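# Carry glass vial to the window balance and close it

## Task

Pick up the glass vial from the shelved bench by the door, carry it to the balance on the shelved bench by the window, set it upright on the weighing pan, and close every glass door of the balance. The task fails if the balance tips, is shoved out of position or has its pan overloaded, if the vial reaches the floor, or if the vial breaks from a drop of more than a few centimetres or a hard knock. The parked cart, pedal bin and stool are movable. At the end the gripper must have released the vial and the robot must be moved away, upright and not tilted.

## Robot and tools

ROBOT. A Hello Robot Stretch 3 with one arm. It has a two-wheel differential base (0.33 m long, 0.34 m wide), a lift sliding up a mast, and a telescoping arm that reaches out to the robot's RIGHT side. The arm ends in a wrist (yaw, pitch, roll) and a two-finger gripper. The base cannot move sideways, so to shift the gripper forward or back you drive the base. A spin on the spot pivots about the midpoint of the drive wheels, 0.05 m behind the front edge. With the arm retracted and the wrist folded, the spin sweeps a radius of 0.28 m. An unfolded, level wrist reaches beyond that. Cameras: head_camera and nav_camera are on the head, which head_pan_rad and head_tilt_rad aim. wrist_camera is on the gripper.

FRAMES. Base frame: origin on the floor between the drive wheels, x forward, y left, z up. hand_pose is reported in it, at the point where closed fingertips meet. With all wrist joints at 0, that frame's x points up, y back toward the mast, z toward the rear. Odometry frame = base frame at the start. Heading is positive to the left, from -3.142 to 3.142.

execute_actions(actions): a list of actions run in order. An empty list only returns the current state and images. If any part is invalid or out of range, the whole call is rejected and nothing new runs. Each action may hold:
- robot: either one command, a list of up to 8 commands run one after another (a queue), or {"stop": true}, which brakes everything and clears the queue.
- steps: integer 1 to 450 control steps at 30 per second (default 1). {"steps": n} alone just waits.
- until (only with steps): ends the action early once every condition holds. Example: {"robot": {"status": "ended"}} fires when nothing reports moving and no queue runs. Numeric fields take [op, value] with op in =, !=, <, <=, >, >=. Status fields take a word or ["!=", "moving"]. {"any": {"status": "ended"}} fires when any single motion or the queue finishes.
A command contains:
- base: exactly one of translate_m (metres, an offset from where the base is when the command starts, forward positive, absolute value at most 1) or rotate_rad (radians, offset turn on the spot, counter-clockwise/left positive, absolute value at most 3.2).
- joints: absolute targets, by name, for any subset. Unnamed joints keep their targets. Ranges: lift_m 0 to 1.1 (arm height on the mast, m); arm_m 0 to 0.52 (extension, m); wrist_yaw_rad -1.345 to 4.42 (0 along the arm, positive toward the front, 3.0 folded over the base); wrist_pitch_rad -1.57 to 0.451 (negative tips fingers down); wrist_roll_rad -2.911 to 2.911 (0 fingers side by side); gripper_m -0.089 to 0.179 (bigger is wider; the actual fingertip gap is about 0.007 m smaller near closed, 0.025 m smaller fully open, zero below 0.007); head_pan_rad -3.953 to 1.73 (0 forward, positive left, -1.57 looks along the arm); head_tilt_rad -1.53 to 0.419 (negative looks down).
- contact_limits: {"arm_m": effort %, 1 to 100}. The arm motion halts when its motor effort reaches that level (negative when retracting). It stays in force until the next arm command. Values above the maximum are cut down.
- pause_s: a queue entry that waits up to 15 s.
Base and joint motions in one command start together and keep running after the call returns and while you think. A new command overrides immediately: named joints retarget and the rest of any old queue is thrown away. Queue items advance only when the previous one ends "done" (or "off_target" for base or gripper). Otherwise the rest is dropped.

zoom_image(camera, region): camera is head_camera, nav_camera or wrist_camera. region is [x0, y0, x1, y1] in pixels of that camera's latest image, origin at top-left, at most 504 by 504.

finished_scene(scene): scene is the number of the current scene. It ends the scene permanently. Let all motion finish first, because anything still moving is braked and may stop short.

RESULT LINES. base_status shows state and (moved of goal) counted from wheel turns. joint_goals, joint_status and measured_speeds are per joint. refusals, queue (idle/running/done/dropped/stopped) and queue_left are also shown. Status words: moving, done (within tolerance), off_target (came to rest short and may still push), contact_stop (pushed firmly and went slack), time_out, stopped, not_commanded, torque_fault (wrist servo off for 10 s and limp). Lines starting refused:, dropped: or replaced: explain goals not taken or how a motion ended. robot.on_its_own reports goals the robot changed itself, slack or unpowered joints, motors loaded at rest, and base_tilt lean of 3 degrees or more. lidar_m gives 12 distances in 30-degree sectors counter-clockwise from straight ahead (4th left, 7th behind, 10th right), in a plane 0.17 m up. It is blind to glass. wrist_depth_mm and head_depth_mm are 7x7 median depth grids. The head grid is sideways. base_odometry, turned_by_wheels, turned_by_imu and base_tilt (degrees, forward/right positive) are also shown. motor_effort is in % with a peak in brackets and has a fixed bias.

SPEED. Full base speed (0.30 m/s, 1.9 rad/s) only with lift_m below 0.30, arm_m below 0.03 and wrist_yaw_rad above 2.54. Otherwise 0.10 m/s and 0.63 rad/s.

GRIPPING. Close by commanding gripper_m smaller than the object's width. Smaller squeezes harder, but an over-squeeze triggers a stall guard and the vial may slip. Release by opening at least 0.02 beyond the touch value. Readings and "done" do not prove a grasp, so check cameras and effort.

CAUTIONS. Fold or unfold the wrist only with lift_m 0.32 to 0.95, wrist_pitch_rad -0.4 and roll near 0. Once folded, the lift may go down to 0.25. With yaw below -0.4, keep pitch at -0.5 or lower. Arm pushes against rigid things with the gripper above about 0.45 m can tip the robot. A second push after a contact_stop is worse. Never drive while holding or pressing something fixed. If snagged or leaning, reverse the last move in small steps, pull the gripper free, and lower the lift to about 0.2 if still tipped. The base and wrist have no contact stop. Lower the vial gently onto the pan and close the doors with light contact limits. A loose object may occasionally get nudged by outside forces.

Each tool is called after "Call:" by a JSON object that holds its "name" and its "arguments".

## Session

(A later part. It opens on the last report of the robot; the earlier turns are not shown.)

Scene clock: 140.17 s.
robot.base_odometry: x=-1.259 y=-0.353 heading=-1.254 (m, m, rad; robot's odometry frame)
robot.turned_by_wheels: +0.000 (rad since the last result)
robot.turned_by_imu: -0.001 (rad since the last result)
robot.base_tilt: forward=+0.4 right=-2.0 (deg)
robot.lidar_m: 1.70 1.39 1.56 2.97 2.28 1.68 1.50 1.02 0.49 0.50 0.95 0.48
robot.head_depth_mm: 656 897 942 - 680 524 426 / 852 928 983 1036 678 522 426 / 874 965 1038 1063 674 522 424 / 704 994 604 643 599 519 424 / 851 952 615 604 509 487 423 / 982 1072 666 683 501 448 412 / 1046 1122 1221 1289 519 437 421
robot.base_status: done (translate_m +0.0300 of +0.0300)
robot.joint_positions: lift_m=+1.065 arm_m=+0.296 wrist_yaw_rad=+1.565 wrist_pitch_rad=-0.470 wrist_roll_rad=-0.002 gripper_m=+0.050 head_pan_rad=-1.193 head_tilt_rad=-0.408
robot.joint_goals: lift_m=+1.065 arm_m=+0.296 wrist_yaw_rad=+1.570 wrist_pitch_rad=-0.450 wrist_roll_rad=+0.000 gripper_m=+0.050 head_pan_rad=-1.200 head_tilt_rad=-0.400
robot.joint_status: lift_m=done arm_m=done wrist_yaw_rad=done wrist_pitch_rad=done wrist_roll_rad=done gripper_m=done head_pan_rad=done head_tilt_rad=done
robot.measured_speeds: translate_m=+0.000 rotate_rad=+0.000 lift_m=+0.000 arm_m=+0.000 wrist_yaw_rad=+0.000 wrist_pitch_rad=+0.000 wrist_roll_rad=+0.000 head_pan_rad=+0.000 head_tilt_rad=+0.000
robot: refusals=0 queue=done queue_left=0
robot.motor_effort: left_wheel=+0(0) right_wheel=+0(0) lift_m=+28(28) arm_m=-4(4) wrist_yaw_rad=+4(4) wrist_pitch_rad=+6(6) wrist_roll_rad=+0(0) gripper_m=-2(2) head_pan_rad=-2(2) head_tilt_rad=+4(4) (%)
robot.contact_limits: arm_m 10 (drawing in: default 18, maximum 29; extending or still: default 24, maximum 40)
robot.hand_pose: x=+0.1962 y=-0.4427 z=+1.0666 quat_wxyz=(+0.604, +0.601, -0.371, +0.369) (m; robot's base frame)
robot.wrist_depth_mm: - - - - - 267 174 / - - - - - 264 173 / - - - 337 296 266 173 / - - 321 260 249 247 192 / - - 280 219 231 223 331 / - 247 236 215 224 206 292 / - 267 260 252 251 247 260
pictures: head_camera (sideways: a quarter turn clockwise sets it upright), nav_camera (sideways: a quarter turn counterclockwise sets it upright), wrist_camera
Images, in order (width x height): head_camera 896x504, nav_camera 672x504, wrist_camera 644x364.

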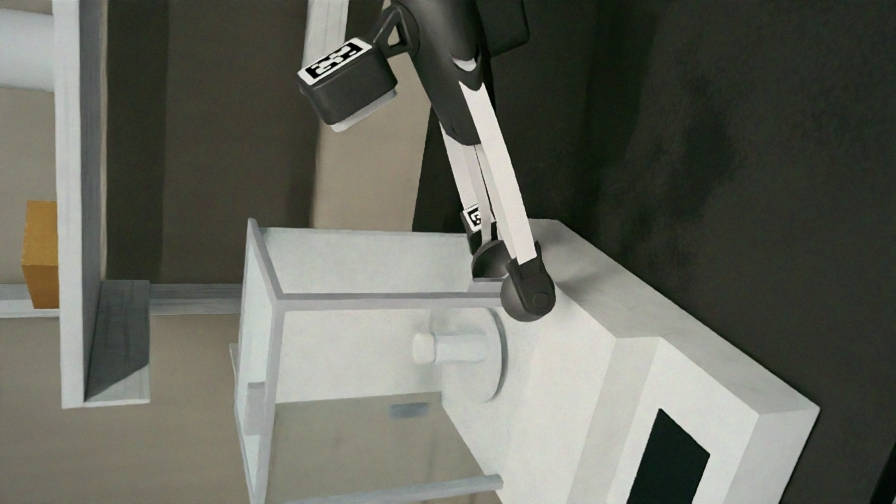

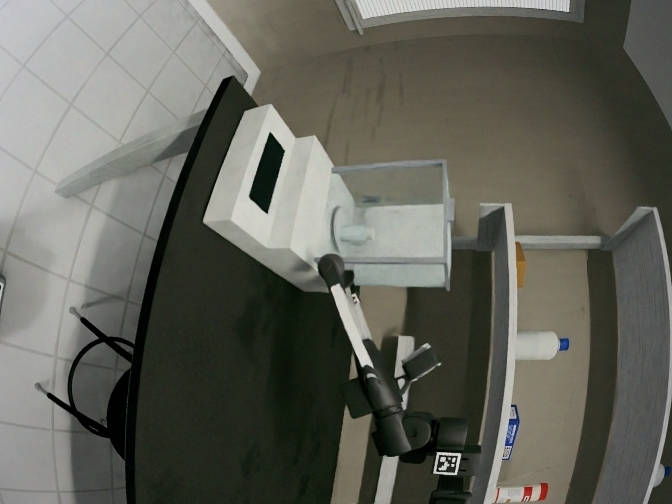

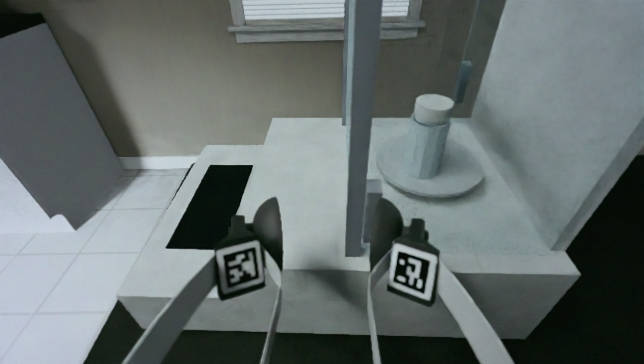

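Call:
{"name": "execute_actions", "arguments": {"actions": [{"robot":[{"joints":{"arm_m":0.292},"contact_limits":{"arm_m":10}},{"joints":{"arm_m":0.31}},{"base":{"translate_m":-0.03}},{"joints":{"arm_m":0.1}},{"base":{"translate_m":0.73},"joints":{"lift_m":1.09,"wrist_pitch_rad":-0.55,"head_pan_rad":-2.1}},{"joints":{"wrist_yaw_rad":-1.33,"arm_m":0.39}}],"steps":450},{"steps":450,"until":{"robot":{"status":"ended"}}}]}}

Scene clock: 160.20 s.
robot.base_odometry: x=-1.041 y=-1.018 heading=-1.254 (m, m, rad; robot's odometry frame)
robot.turned_by_wheels: +0.000 (rad since the last result)
robot.turned_by_imu: -0.007 (rad since the last result)
robot.base_tilt: forward=+0.3 right=-2.0 (deg)
robot.lidar_m: 1.01 1.05 0.94 1.53 3.71 2.39 1.70 0.38 0.37 0.98 1.07 1.05
robot.head_depth_mm: 1187 - - - 568 490 1128 / - - - - 549 473 449 / 820 - - 645 529 505 517 / 971 - - 675 597 577 1420 / 701 - 1130 850 701 1417 1369 / 709 - 1042 894 1080 1251 1343 / 791 - 969 1049 1137 1239 1326
robot.base_status: done (translate_m +0.7300 of +0.7300)
robot.joint_positions: lift_m=+1.090 arm_m=+0.390 wrist_yaw_rad=-1.327 wrist_pitch_rad=-0.560 wrist_roll_rad=-0.002 gripper_m=+0.050 head_pan_rad=-2.093 head_tilt_rad=-0.408
robot.joint_goals: lift_m=+1.090 arm_m=+0.390 wrist_yaw_rad=-1.330 wrist_pitch_rad=-0.550 wrist_roll_rad=+0.000 gripper_m=+0.050 head_pan_rad=-2.100 head_tilt_rad=-0.400
robot.joint_status: lift_m=done arm_m=done wrist_yaw_rad=done wrist_pitch_rad=done wrist_roll_rad=done gripper_m=done head_pan_rad=done head_tilt_rad=done
robot.measured_speeds: translate_m=+0.000 rotate_rad=+0.000 lift_m=+0.000 arm_m=+0.000 wrist_yaw_rad=+0.000 wrist_pitch_rad=+0.000 wrist_roll_rad=+0.000 head_pan_rad=+0.000 head_tilt_rad=+0.000
robot: refusals=0 queue=done queue_left=0
robot.motor_effort: left_wheel=+0(5) right_wheel=-1(5) lift_m=+51(51) arm_m=+3(5) wrist_yaw_rad=-3(8) wrist_pitch_rad=+3(6) wrist_roll_rad=+0(0) gripper_m=+0(3) head_pan_rad=-3(38) head_tilt_rad=+4(5) (%)
robot.hand_pose: x=-0.2198 y=-0.5837 z=+1.0719 quat_wxyz=(+0.416, -0.264, -0.655, -0.573) (m; robot's base frame)
robot.wrist_depth_mm: 434 578 800 243 809 812 - / 443 572 624 282 569 565 - / 451 507 488 311 290 317 498 / 420 413 402 277 267 256 290 / 355 349 364 279 243 226 232 / 466 323 297 304 286 252 228 / 507 624 - 287 271 268 255
pictures: head_camera (sideways: a quarter turn clockwise sets it upright), nav_camera (sideways: a quarter turn counterclockwise sets it upright), wrist_camera
Images, in order (width x height): head_camera 896x504, nav_camera 672x504, wrist_camera 644x364.

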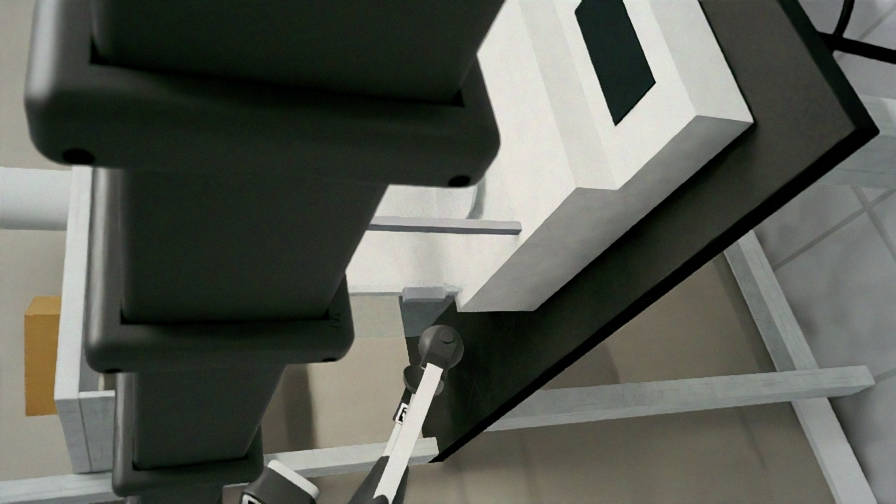

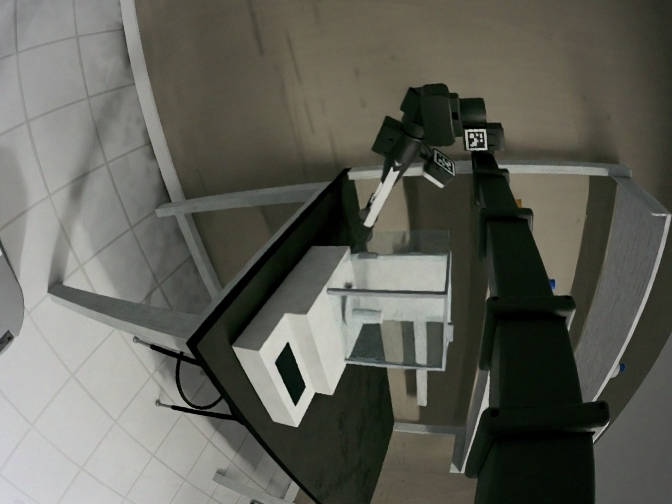

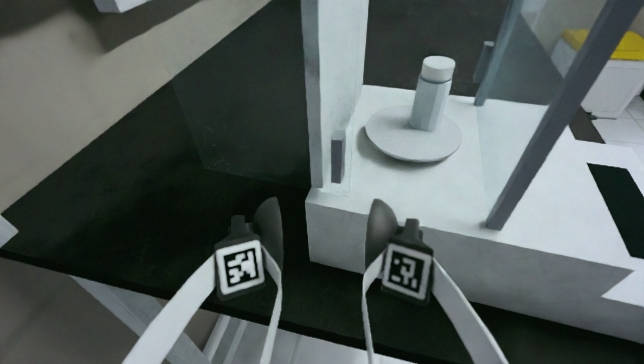

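Call:
{"name": "execute_actions", "arguments": {"actions": [{"robot":[{"base":{"translate_m":-0.063},"joints":{"arm_m":0.4,"lift_m":1.085}},{"joints":{"gripper_m":0.03}},{"joints":{"arm_m":0.32},"contact_limits":{"arm_m":10}}],"steps":450,"until":{"robot":{"status":"ended"}}}]}}

Scene clock: 166.47 s.
robot.base_odometry: x=-1.061 y=-0.958 heading=-1.253 (m, m, rad; robot's odometry frame)
robot.turned_by_wheels: +0.000 (rad since the last result)
robot.turned_by_imu: -0.001 (rad since the last result)
robot.base_tilt: forward=+0.2 right=-2.1 (deg)
robot.lidar_m: 1.07 1.11 0.97 1.78 3.70 2.32 1.63 0.80 0.33 0.93 1.07 1.12
robot.head_depth_mm: 1152 - - - 564 491 1091 / 1104 - - - 546 469 450 / 1050 - - 622 524 443 426 / 794 - - 642 509 488 445 / 922 - 623 634 592 536 1350 / 680 - 1054 896 699 1311 1302 / 685 - 1014 915 1088 1217 1321
robot.base_status: done (translate_m -0.0630 of -0.0630)
robot.joint_positions: lift_m=+1.085 arm_m=+0.320 wrist_yaw_rad=-1.325 wrist_pitch_rad=-0.562 wrist_roll_rad=-0.002 gripper_m=+0.030 head_pan_rad=-2.093 head_tilt_rad=-0.408
robot.joint_goals: lift_m=+1.085 arm_m=+0.320 wrist_yaw_rad=-1.330 wrist_pitch_rad=-0.550 wrist_roll_rad=+0.000 gripper_m=+0.030 head_pan_rad=-2.100 head_tilt_rad=-0.400
robot.joint_status: lift_m=done arm_m=done wrist_yaw_rad=done wrist_pitch_rad=done wrist_roll_rad=done gripper_m=done head_pan_rad=done head_tilt_rad=done
robot.measured_speeds: translate_m=+0.000 rotate_rad=+0.000 lift_m=+0.000 arm_m=+0.000 wrist_yaw_rad=+0.000 wrist_pitch_rad=+0.000 wrist_roll_rad=+0.000 head_pan_rad=+0.000 head_tilt_rad=+0.000
robot: refusals=0 queue=done queue_left=0
robot.motor_effort: left_wheel=+1(3) right_wheel=-2(6) lift_m=+27(52) arm_m=-3(3) wrist_yaw_rad=-5(4) wrist_pitch_rad=+4(4) wrist_roll_rad=+0(1) gripper_m=-1(72) head_pan_rad=-2(3) head_tilt_rad=+4(4) (%)
robot.contact_limits: arm_m 10 (drawing in: default 18, maximum 29; extending or still: default 24, maximum 40)
robot.hand_pose: x=-0.2193 y=-0.5149 z=+1.0671 quat_wxyz=(+0.416, -0.262, -0.656, -0.573) (m; robot's base frame)
robot.wrist_depth_mm: 484 146 204 805 754 - - / 511 169 214 587 296 588 - / 490 471 228 272 300 471 - / 409 400 244 251 251 277 - / 351 348 231 217 218 225 270 / 304 303 275 212 199 194 229 / 401 273 266 256 227 184 206
pictures: head_camera (sideways: a quarter turn clockwise sets it upright), nav_camera (sideways: a quarter turn counterclockwise sets it upright), wrist_camera
Images, in order (width x height): head_camera 896x504, nav_camera 672x504, wrist_camera 644x364.

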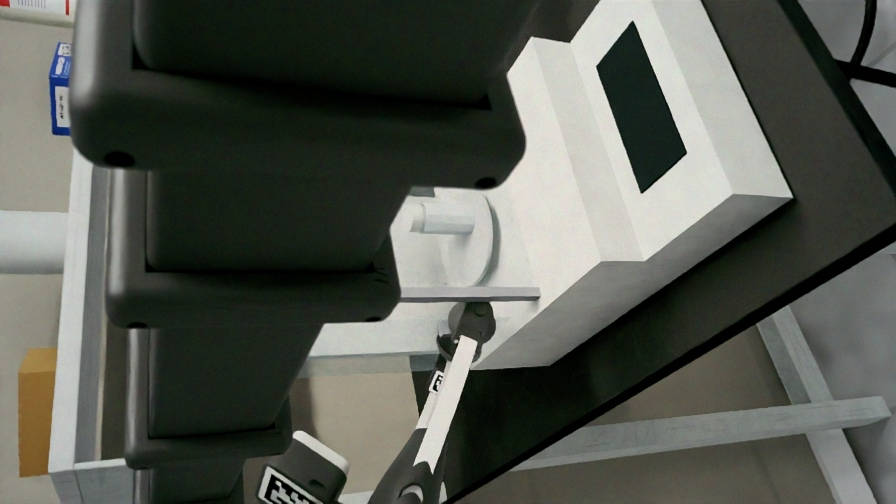

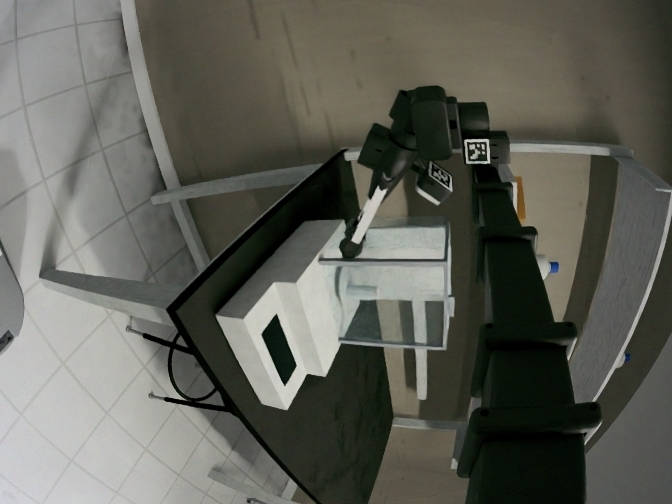

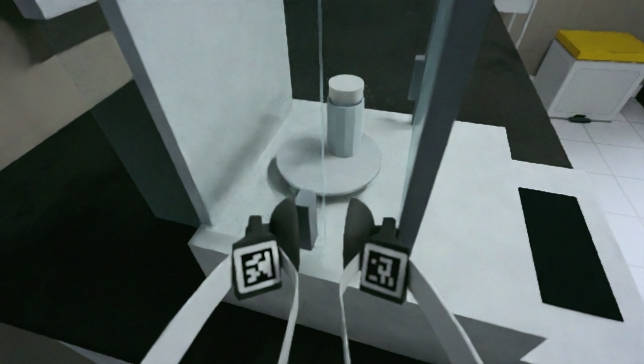

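Call:
{"name": "execute_actions", "arguments": {"actions": [{"robot":[{"joints":{"arm_m":0.285},"contact_limits":{"arm_m":10}},{"joints":{"arm_m":0.267},"contact_limits":{"arm_m":10}},{"joints":{"arm_m":0.277}},{"base":{"translate_m":0.06}}],"steps":450,"until":{"robot":{"status":"ended"}}}]}}

Call:
{"name": "execute_actions", "arguments": {"actions": [{"robot":[{"base":{"translate_m":0.3}},{"joints":{"arm_m":0,"lift_m":0.85,"head_pan_rad":-2.45,"head_tilt_rad":-0.2}}],"steps":450,"until":{"robot":{"status":"ended"}}}]}}

Scene clock: 174.23 s.
robot.base_odometry: x=-1.042 y=-1.015 heading=-1.254 (m, m, rad; robot's odometry frame)
robot.turned_by_wheels: +0.000 (rad since the last result)
robot.turned_by_imu: -0.002 (rad since the last result)
robot.base_tilt: forward=+0.4 right=-2.3 (deg)
robot.lidar_m: 1.01 1.05 0.94 1.55 3.70 2.38 1.70 0.38 0.37 0.97 1.07 1.06
robot.head_depth_mm: 1176 - - - 567 493 1118 / 1115 - - - 549 473 449 / 825 - - 665 530 502 508 / 928 - - 609 598 557 1424 / 810 - 1114 1012 701 1392 1372 / 706 - 1053 1002 1070 1253 1337 / 801 - 952 1067 1144 1236 1314
robot.base_status: done (translate_m +0.0600 of +0.0600)
robot.joint_positions: lift_m=+1.085 arm_m=+0.277 wrist_yaw_rad=-1.257 wrist_pitch_rad=-0.569 wrist_roll_rad=-0.002 gripper_m=+0.030 head_pan_rad=-2.093 head_tilt_rad=-0.408
robot.joint_goals: lift_m=+1.085 arm_m=+0.277 wrist_yaw_rad=-1.260 wrist_pitch_rad=-0.550 wrist_roll_rad=+0.000 gripper_m=+0.030 head_pan_rad=-2.100 head_tilt_rad=-0.400
robot.joint_status: lift_m=done arm_m=done wrist_yaw_rad=done wrist_pitch_rad=done wrist_roll_rad=done gripper_m=done head_pan_rad=done head_tilt_rad=done
robot.measured_speeds: translate_m=+0.000 rotate_rad=+0.000 lift_m=+0.000 arm_m=+0.000 wrist_yaw_rad=+0.000 wrist_pitch_rad=+0.000 wrist_roll_rad=+0.000 head_pan_rad=+0.000 head_tilt_rad=+0.000
robot: refusals=0 queue=done queue_left=0
robot.on_its_own: wrist_yaw_rad is held at -1.260, not at your -1.330, by its stall guard, which is not easing now
robot.motor_effort: left_wheel=+0(18) right_wheel=+0(23) lift_m=+29(29) arm_m=+2(10) wrist_yaw_rad=-2(49) wrist_pitch_rad=+6(8) wrist_roll_rad=+0(0) gripper_m=+0(13) head_pan_rad=-2(2) head_tilt_rad=+4(4) (%)
robot.hand_pose: x=-0.2144 y=-0.4842 z=+1.0657 quat_wxyz=(+0.433, -0.238, -0.665, -0.560) (m; robot's base frame)
robot.wrist_depth_mm: 510 635 246 741 733 807 - / 518 608 270 349 365 584 - / 494 484 302 300 296 354 - / 406 401 280 260 254 294 - / 365 346 330 274 235 257 - / 580 644 313 290 274 242 245 / 607 740 - - 267 261 259
pictures: head_camera (sideways: a quarter turn clockwise sets it upright), nav_camera (sideways: a quarter turn counterclockwise sets it upright), wrist_camera
Images, in order (width x height): head_camera 896x504, nav_camera 672x504, wrist_camera 644x364.

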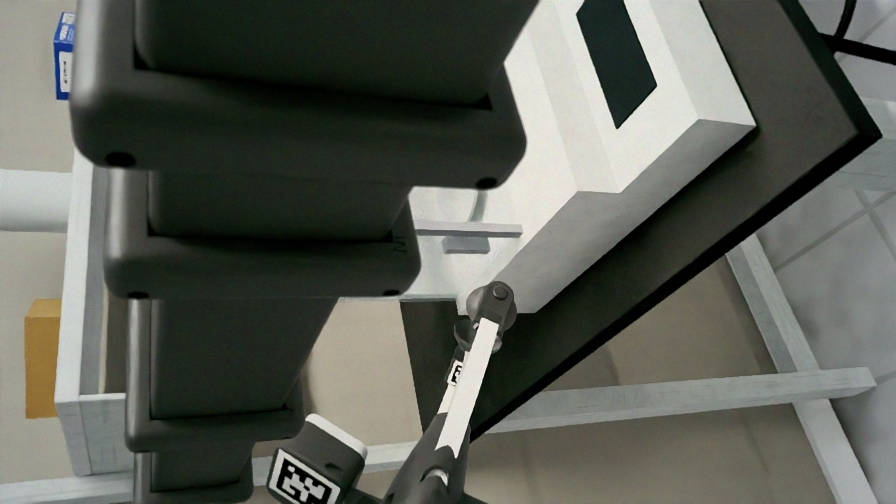

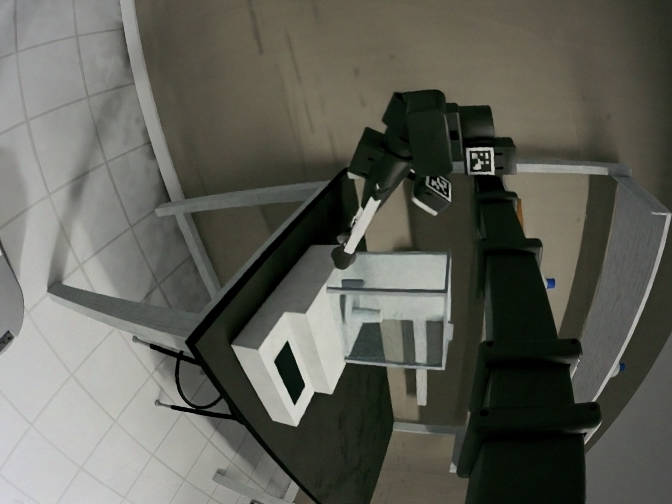

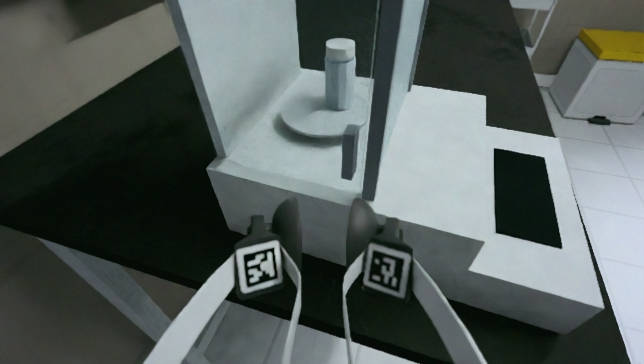

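Scene clock: 181.73 s.
robot.base_odometry: x=-0.948 y=-1.300 heading=-1.254 (m, m, rad; robot's odometry frame)
robot.turned_by_wheels: +0.000 (rad since the last result)
robot.turned_by_imu: -0.003 (rad since the last result)
robot.base_tilt: forward=+0.4 right=-2.1 (deg)
robot.lidar_m: 0.72 0.74 0.88 0.86 3.71 2.70 1.99 0.61 1.06 1.03 1.03 0.75
robot.head_depth_mm: 1789 2386 2460 1853 1007 743 1670 / 1518 1978 2104 1826 806 659 670 / 1521 1684 1755 1707 751 686 1556 / 1411 1492 1538 888 770 749 1653 / 1290 1091 1364 856 849 1516 1553 / 1169 1187 1245 1287 983 1383 1436 / 1066 1088 1111 1173 1041 1120 1182
robot.base_status: done (translate_m +0.3000 of +0.3000)
robot.joint_positions: lift_m=+0.850 arm_m=+0.003 wrist_yaw_rad=-1.258 wrist_pitch_rad=-0.569 wrist_roll_rad=-0.002 gripper_m=+0.030 head_pan_rad=-2.443 head_tilt_rad=-0.211
robot.joint_goals: lift_m=+0.850 arm_m=+0.000 wrist_yaw_rad=-1.260 wrist_pitch_rad=-0.550 wrist_roll_rad=+0.000 gripper_m=+0.030 head_pan_rad=-2.450 head_tilt_rad=-0.200
robot.joint_status: lift_m=done arm_m=done wrist_yaw_rad=done wrist_pitch_rad=done wrist_roll_rad=done gripper_m=done head_pan_rad=done head_tilt_rad=done
robot.measured_speeds: translate_m=+0.000 rotate_rad=+0.000 lift_m=+0.000 arm_m=+0.000 wrist_yaw_rad=+0.000 wrist_pitch_rad=+0.000 wrist_roll_rad=+0.000 head_pan_rad=+0.000 head_tilt_rad=+0.000
robot: refusals=0 queue=done queue_left=0
robot.on_its_own: wrist_yaw_rad is held at -1.260, not at your -1.330, by its stall guard, which is not easing now
robot.motor_effort: left_wheel=+0(4) right_wheel=-1(5) lift_m=+28(28) arm_m=-3(3) wrist_yaw_rad=-2(2) wrist_pitch_rad=+6(6) wrist_roll_rad=+0(0) gripper_m=+0(0) head_pan_rad=-3(24) head_tilt_rad=+6(26) (%)
robot.hand_pose: x=-0.2146 y=-0.2101 z=+0.8308 quat_wxyz=(+0.433, -0.238, -0.665, -0.560) (m; robot's base frame)
robot.wrist_depth_mm: 715 945 - 431 - - - / 699 - - - - - - / 758 - - - - - - / 802 - - - - - - / 831 - - 784 - - - / 848 - - - 954 - - / 859 919 879 874 876 886 868
pictures: head_camera (sideways: a quarter turn clockwise sets it upright), nav_camera (sideways: a quarter turn counterclockwise sets it upright), wrist_camera
Images, in order (width x height): head_camera 896x504, nav_camera 672x504, wrist_camera 644x364.

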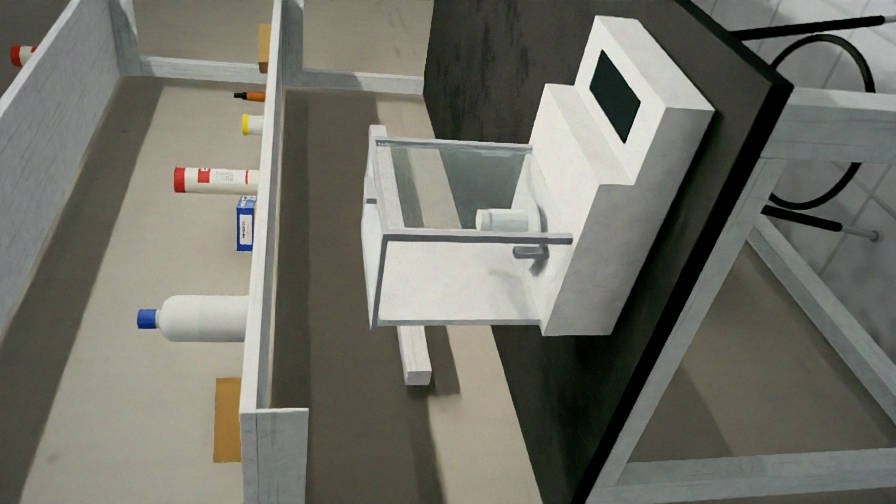

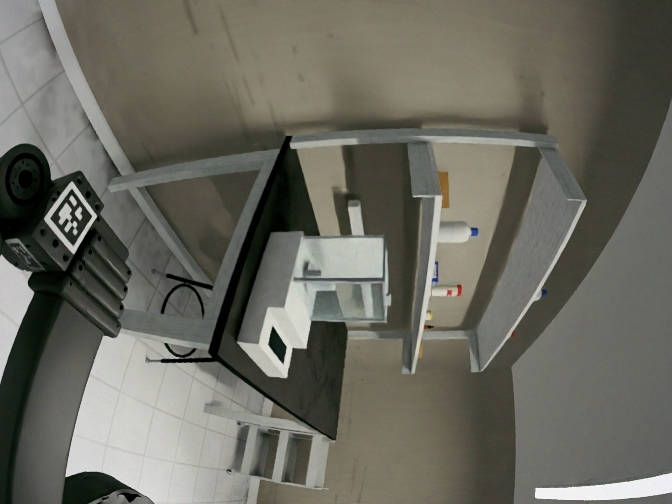

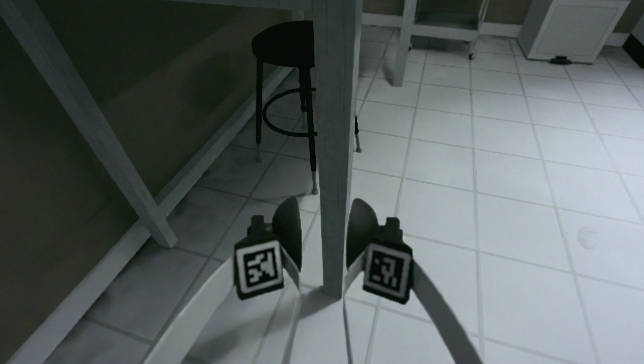

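Call:
{"name": "execute_actions", "arguments": {"actions": [{"robot":[{"joints":{"arm_m":0.27,"lift_m":1.085,"wrist_yaw_rad":-1.33,"gripper_m":0.07}},{"base":{"translate_m":-0.363}},{"joints":{"arm_m":0.25},"contact_limits":{"arm_m":10}}],"steps":450,"until":{"robot":{"status":"ended"}}}]}}

Scene clock: 191.87 s.
robot.base_odometry: x=-1.062 y=-0.955 heading=-1.254 (m, m, rad; robot's odometry frame)
robot.turned_by_wheels: +0.000 (rad since the last result)
robot.turned_by_imu: -0.001 (rad since the last result)
robot.base_tilt: forward=+0.4 right=-2.0 (deg)
robot.lidar_m: 1.08 1.12 0.97 1.78 3.70 2.32 1.63 0.80 0.33 0.93 1.07 1.12
robot.head_depth_mm: 2140 2414 2550 - - - - / 1519 1983 1837 - - - - / 1524 1719 1778 - - - 502 / 1405 1494 1523 - - - 474 / 1293 1267 1346 - - - 445 / 1171 1187 1222 - - 489 437 / 1074 1094 1131 - - 470 434
robot.base_status: done (translate_m -0.3630 of -0.3630)
robot.joint_positions: lift_m=+1.085 arm_m=+0.250 wrist_yaw_rad=-1.322 wrist_pitch_rad=-0.568 wrist_roll_rad=-0.002 gripper_m=+0.070 head_pan_rad=-2.443 head_tilt_rad=-0.211
robot.joint_goals: lift_m=+1.085 arm_m=+0.250 wrist_yaw_rad=-1.330 wrist_pitch_rad=-0.550 wrist_roll_rad=+0.000 gripper_m=+0.070 head_pan_rad=-2.450 head_tilt_rad=-0.200
robot.joint_status: lift_m=done arm_m=done wrist_yaw_rad=done wrist_pitch_rad=done wrist_roll_rad=done gripper_m=done head_pan_rad=done head_tilt_rad=done
robot.measured_speeds: translate_m=+0.000 rotate_rad=+0.000 lift_m=+0.000 arm_m=+0.000 wrist_yaw_rad=+0.000 wrist_pitch_rad=+0.000 wrist_roll_rad=+0.000 head_pan_rad=+0.000 head_tilt_rad=+0.000
robot: refusals=0 queue=done queue_left=0
robot.motor_effort: left_wheel=+1(4) right_wheel=-2(6) lift_m=+51(53) arm_m=-4(5) wrist_yaw_rad=-7(8) wrist_pitch_rad=+5(6) wrist_roll_rad=+0(0) gripper_m=-2(80) head_pan_rad=-3(2) head_tilt_rad=+6(5) (%)
robot.contact_limits: arm_m 10 (drawing in: default 18, maximum 29; extending or still: default 24, maximum 40)
robot.hand_pose: x=-0.2183 y=-0.4453 z=+1.0653 quat_wxyz=(+0.415, -0.260, -0.657, -0.574) (m; robot's base frame)
robot.wrist_depth_mm: 172 216 269 789 771 - - / 182 223 283 594 594 - - / 465 232 286 309 325 511 - / 407 246 252 257 267 318 - / 345 237 211 217 235 270 - / 303 296 248 203 193 236 - / 414 265 269 251 214 206 -
pictures: head_camera (sideways: a quarter turn clockwise sets it upright), nav_camera (sideways: a quarter turn counterclockwise sets it upright), wrist_camera
Images, in order (width x height): head_camera 896x504, nav_camera 672x504, wrist_camera 644x364.

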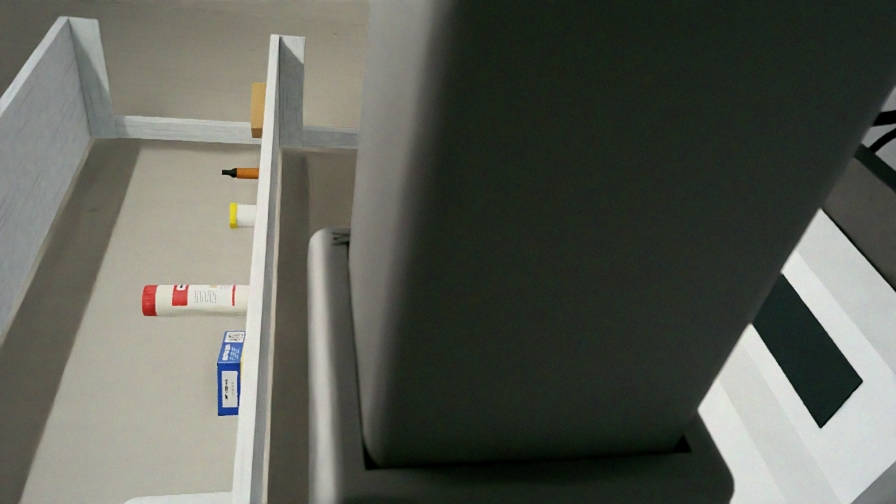

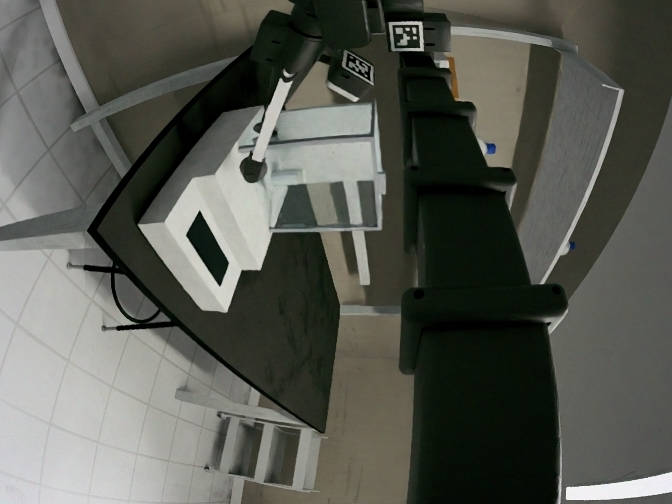

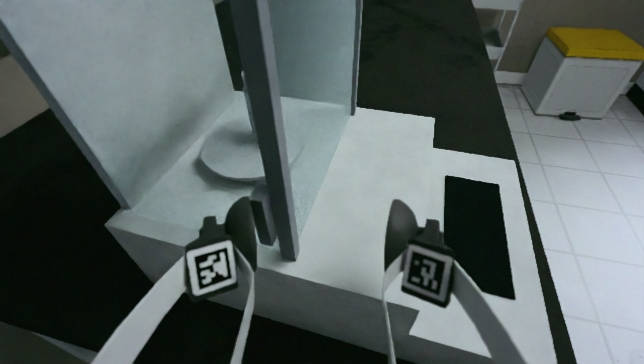

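Call:
{"name": "execute_actions", "arguments": {"actions": [{"robot":[{"joints":{"arm_m":0.244}},{"joints":{"arm_m":0.265}},{"base":{"translate_m":0.06}},{"base":{"translate_m":0.3},"joints":{"arm_m":0}}],"steps":450,"until":{"robot":{"status":"ended"}}}]}}

Call:
{"name": "finished_scene", "arguments": {"scene": 1}}

Scene clock: 201.70 s.
robot.base_odometry: x=-0.949 y=-1.298 heading=-1.254 (m, m, rad; robot's odometry frame)
robot.turned_by_wheels: +0.000 (rad since the last result)
robot.turned_by_imu: -0.004 (rad since the last result)
robot.base_tilt: forward=+0.3 right=-2.1 (deg)
robot.lidar_m: 0.72 0.75 0.88 0.86 3.70 2.70 1.99 0.61 1.06 1.03 1.03 0.75
robot.head_depth_mm: 1794 2344 2387 - - - - / 1507 1981 2075 - - - - / 1516 1680 1770 - - - 1601 / 1418 1487 1518 - - - 1612 / 1285 1091 1346 - - - 1570 / 1169 1181 1078 - - - - / 1069 1082 862 - - - -
robot.base_status: done (translate_m +0.3000 of +0.3000)
robot.joint_positions: lift_m=+1.085 arm_m=+0.003 wrist_yaw_rad=-1.328 wrist_pitch_rad=-0.566 wrist_roll_rad=-0.002 gripper_m=+0.070 head_pan_rad=-2.443 head_tilt_rad=-0.211
robot.joint_goals: lift_m=+1.085 arm_m=+0.000 wrist_yaw_rad=-1.330 wrist_pitch_rad=-0.550 wrist_roll_rad=+0.000 gripper_m=+0.070 head_pan_rad=-2.450 head_tilt_rad=-0.200
robot.joint_status: lift_m=done arm_m=done wrist_yaw_rad=done wrist_pitch_rad=done wrist_roll_rad=done gripper_m=done head_pan_rad=done head_tilt_rad=done
robot.measured_speeds: translate_m=+0.000 rotate_rad=+0.000 lift_m=+0.000 arm_m=+0.000 wrist_yaw_rad=+0.000 wrist_pitch_rad=+0.000 wrist_roll_rad=+0.000 head_pan_rad=+0.000 head_tilt_rad=+0.000
robot: refusals=0 queue=done queue_left=0
robot.motor_effort: left_wheel=+0(4) right_wheel=-1(5) lift_m=+51(51) arm_m=-3(4) wrist_yaw_rad=-2(13) wrist_pitch_rad=+5(5) wrist_roll_rad=+0(0) gripper_m=+0(4) head_pan_rad=-3(3) head_tilt_rad=+6(6) (%)
robot.hand_pose: x=-0.2188 y=-0.1965 z=+1.0655 quat_wxyz=(+0.413, -0.262, -0.656, -0.575) (m; robot's base frame)
robot.wrist_depth_mm: 754 579 525 701 - - - / 630 574 530 524 - - - / 737 928 570 529 - - - / 807 - - - - - - / 851 - - - - - - / 884 - - - - - - / 879 - - - - - -
pictures: head_camera (sideways: a quarter turn clockwise sets it upright), nav_camera (sideways: a quarter turn counterclockwise sets it upright), wrist_camera
Images, in order (width x height): head_camera 896x504, nav_camera 672x504, wrist_camera 644x364.

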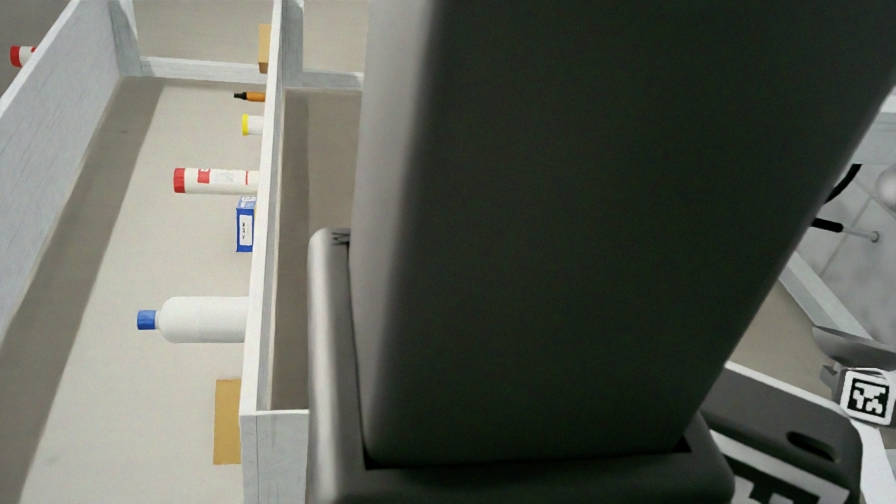

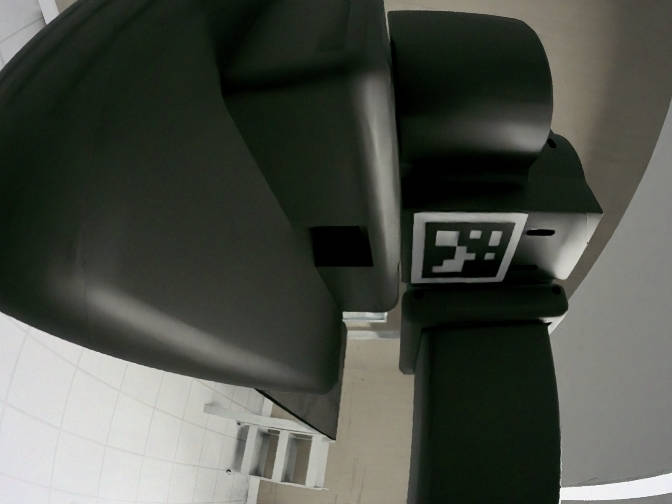

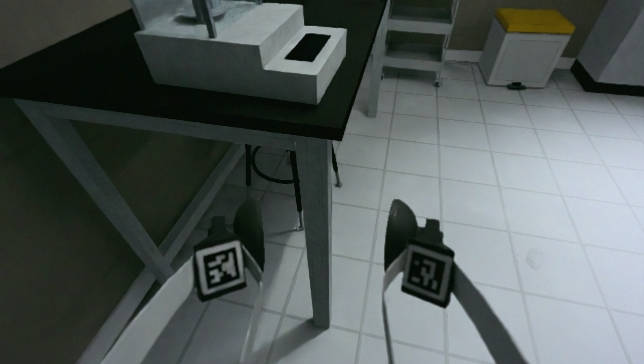

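The scene is finished: the task was done.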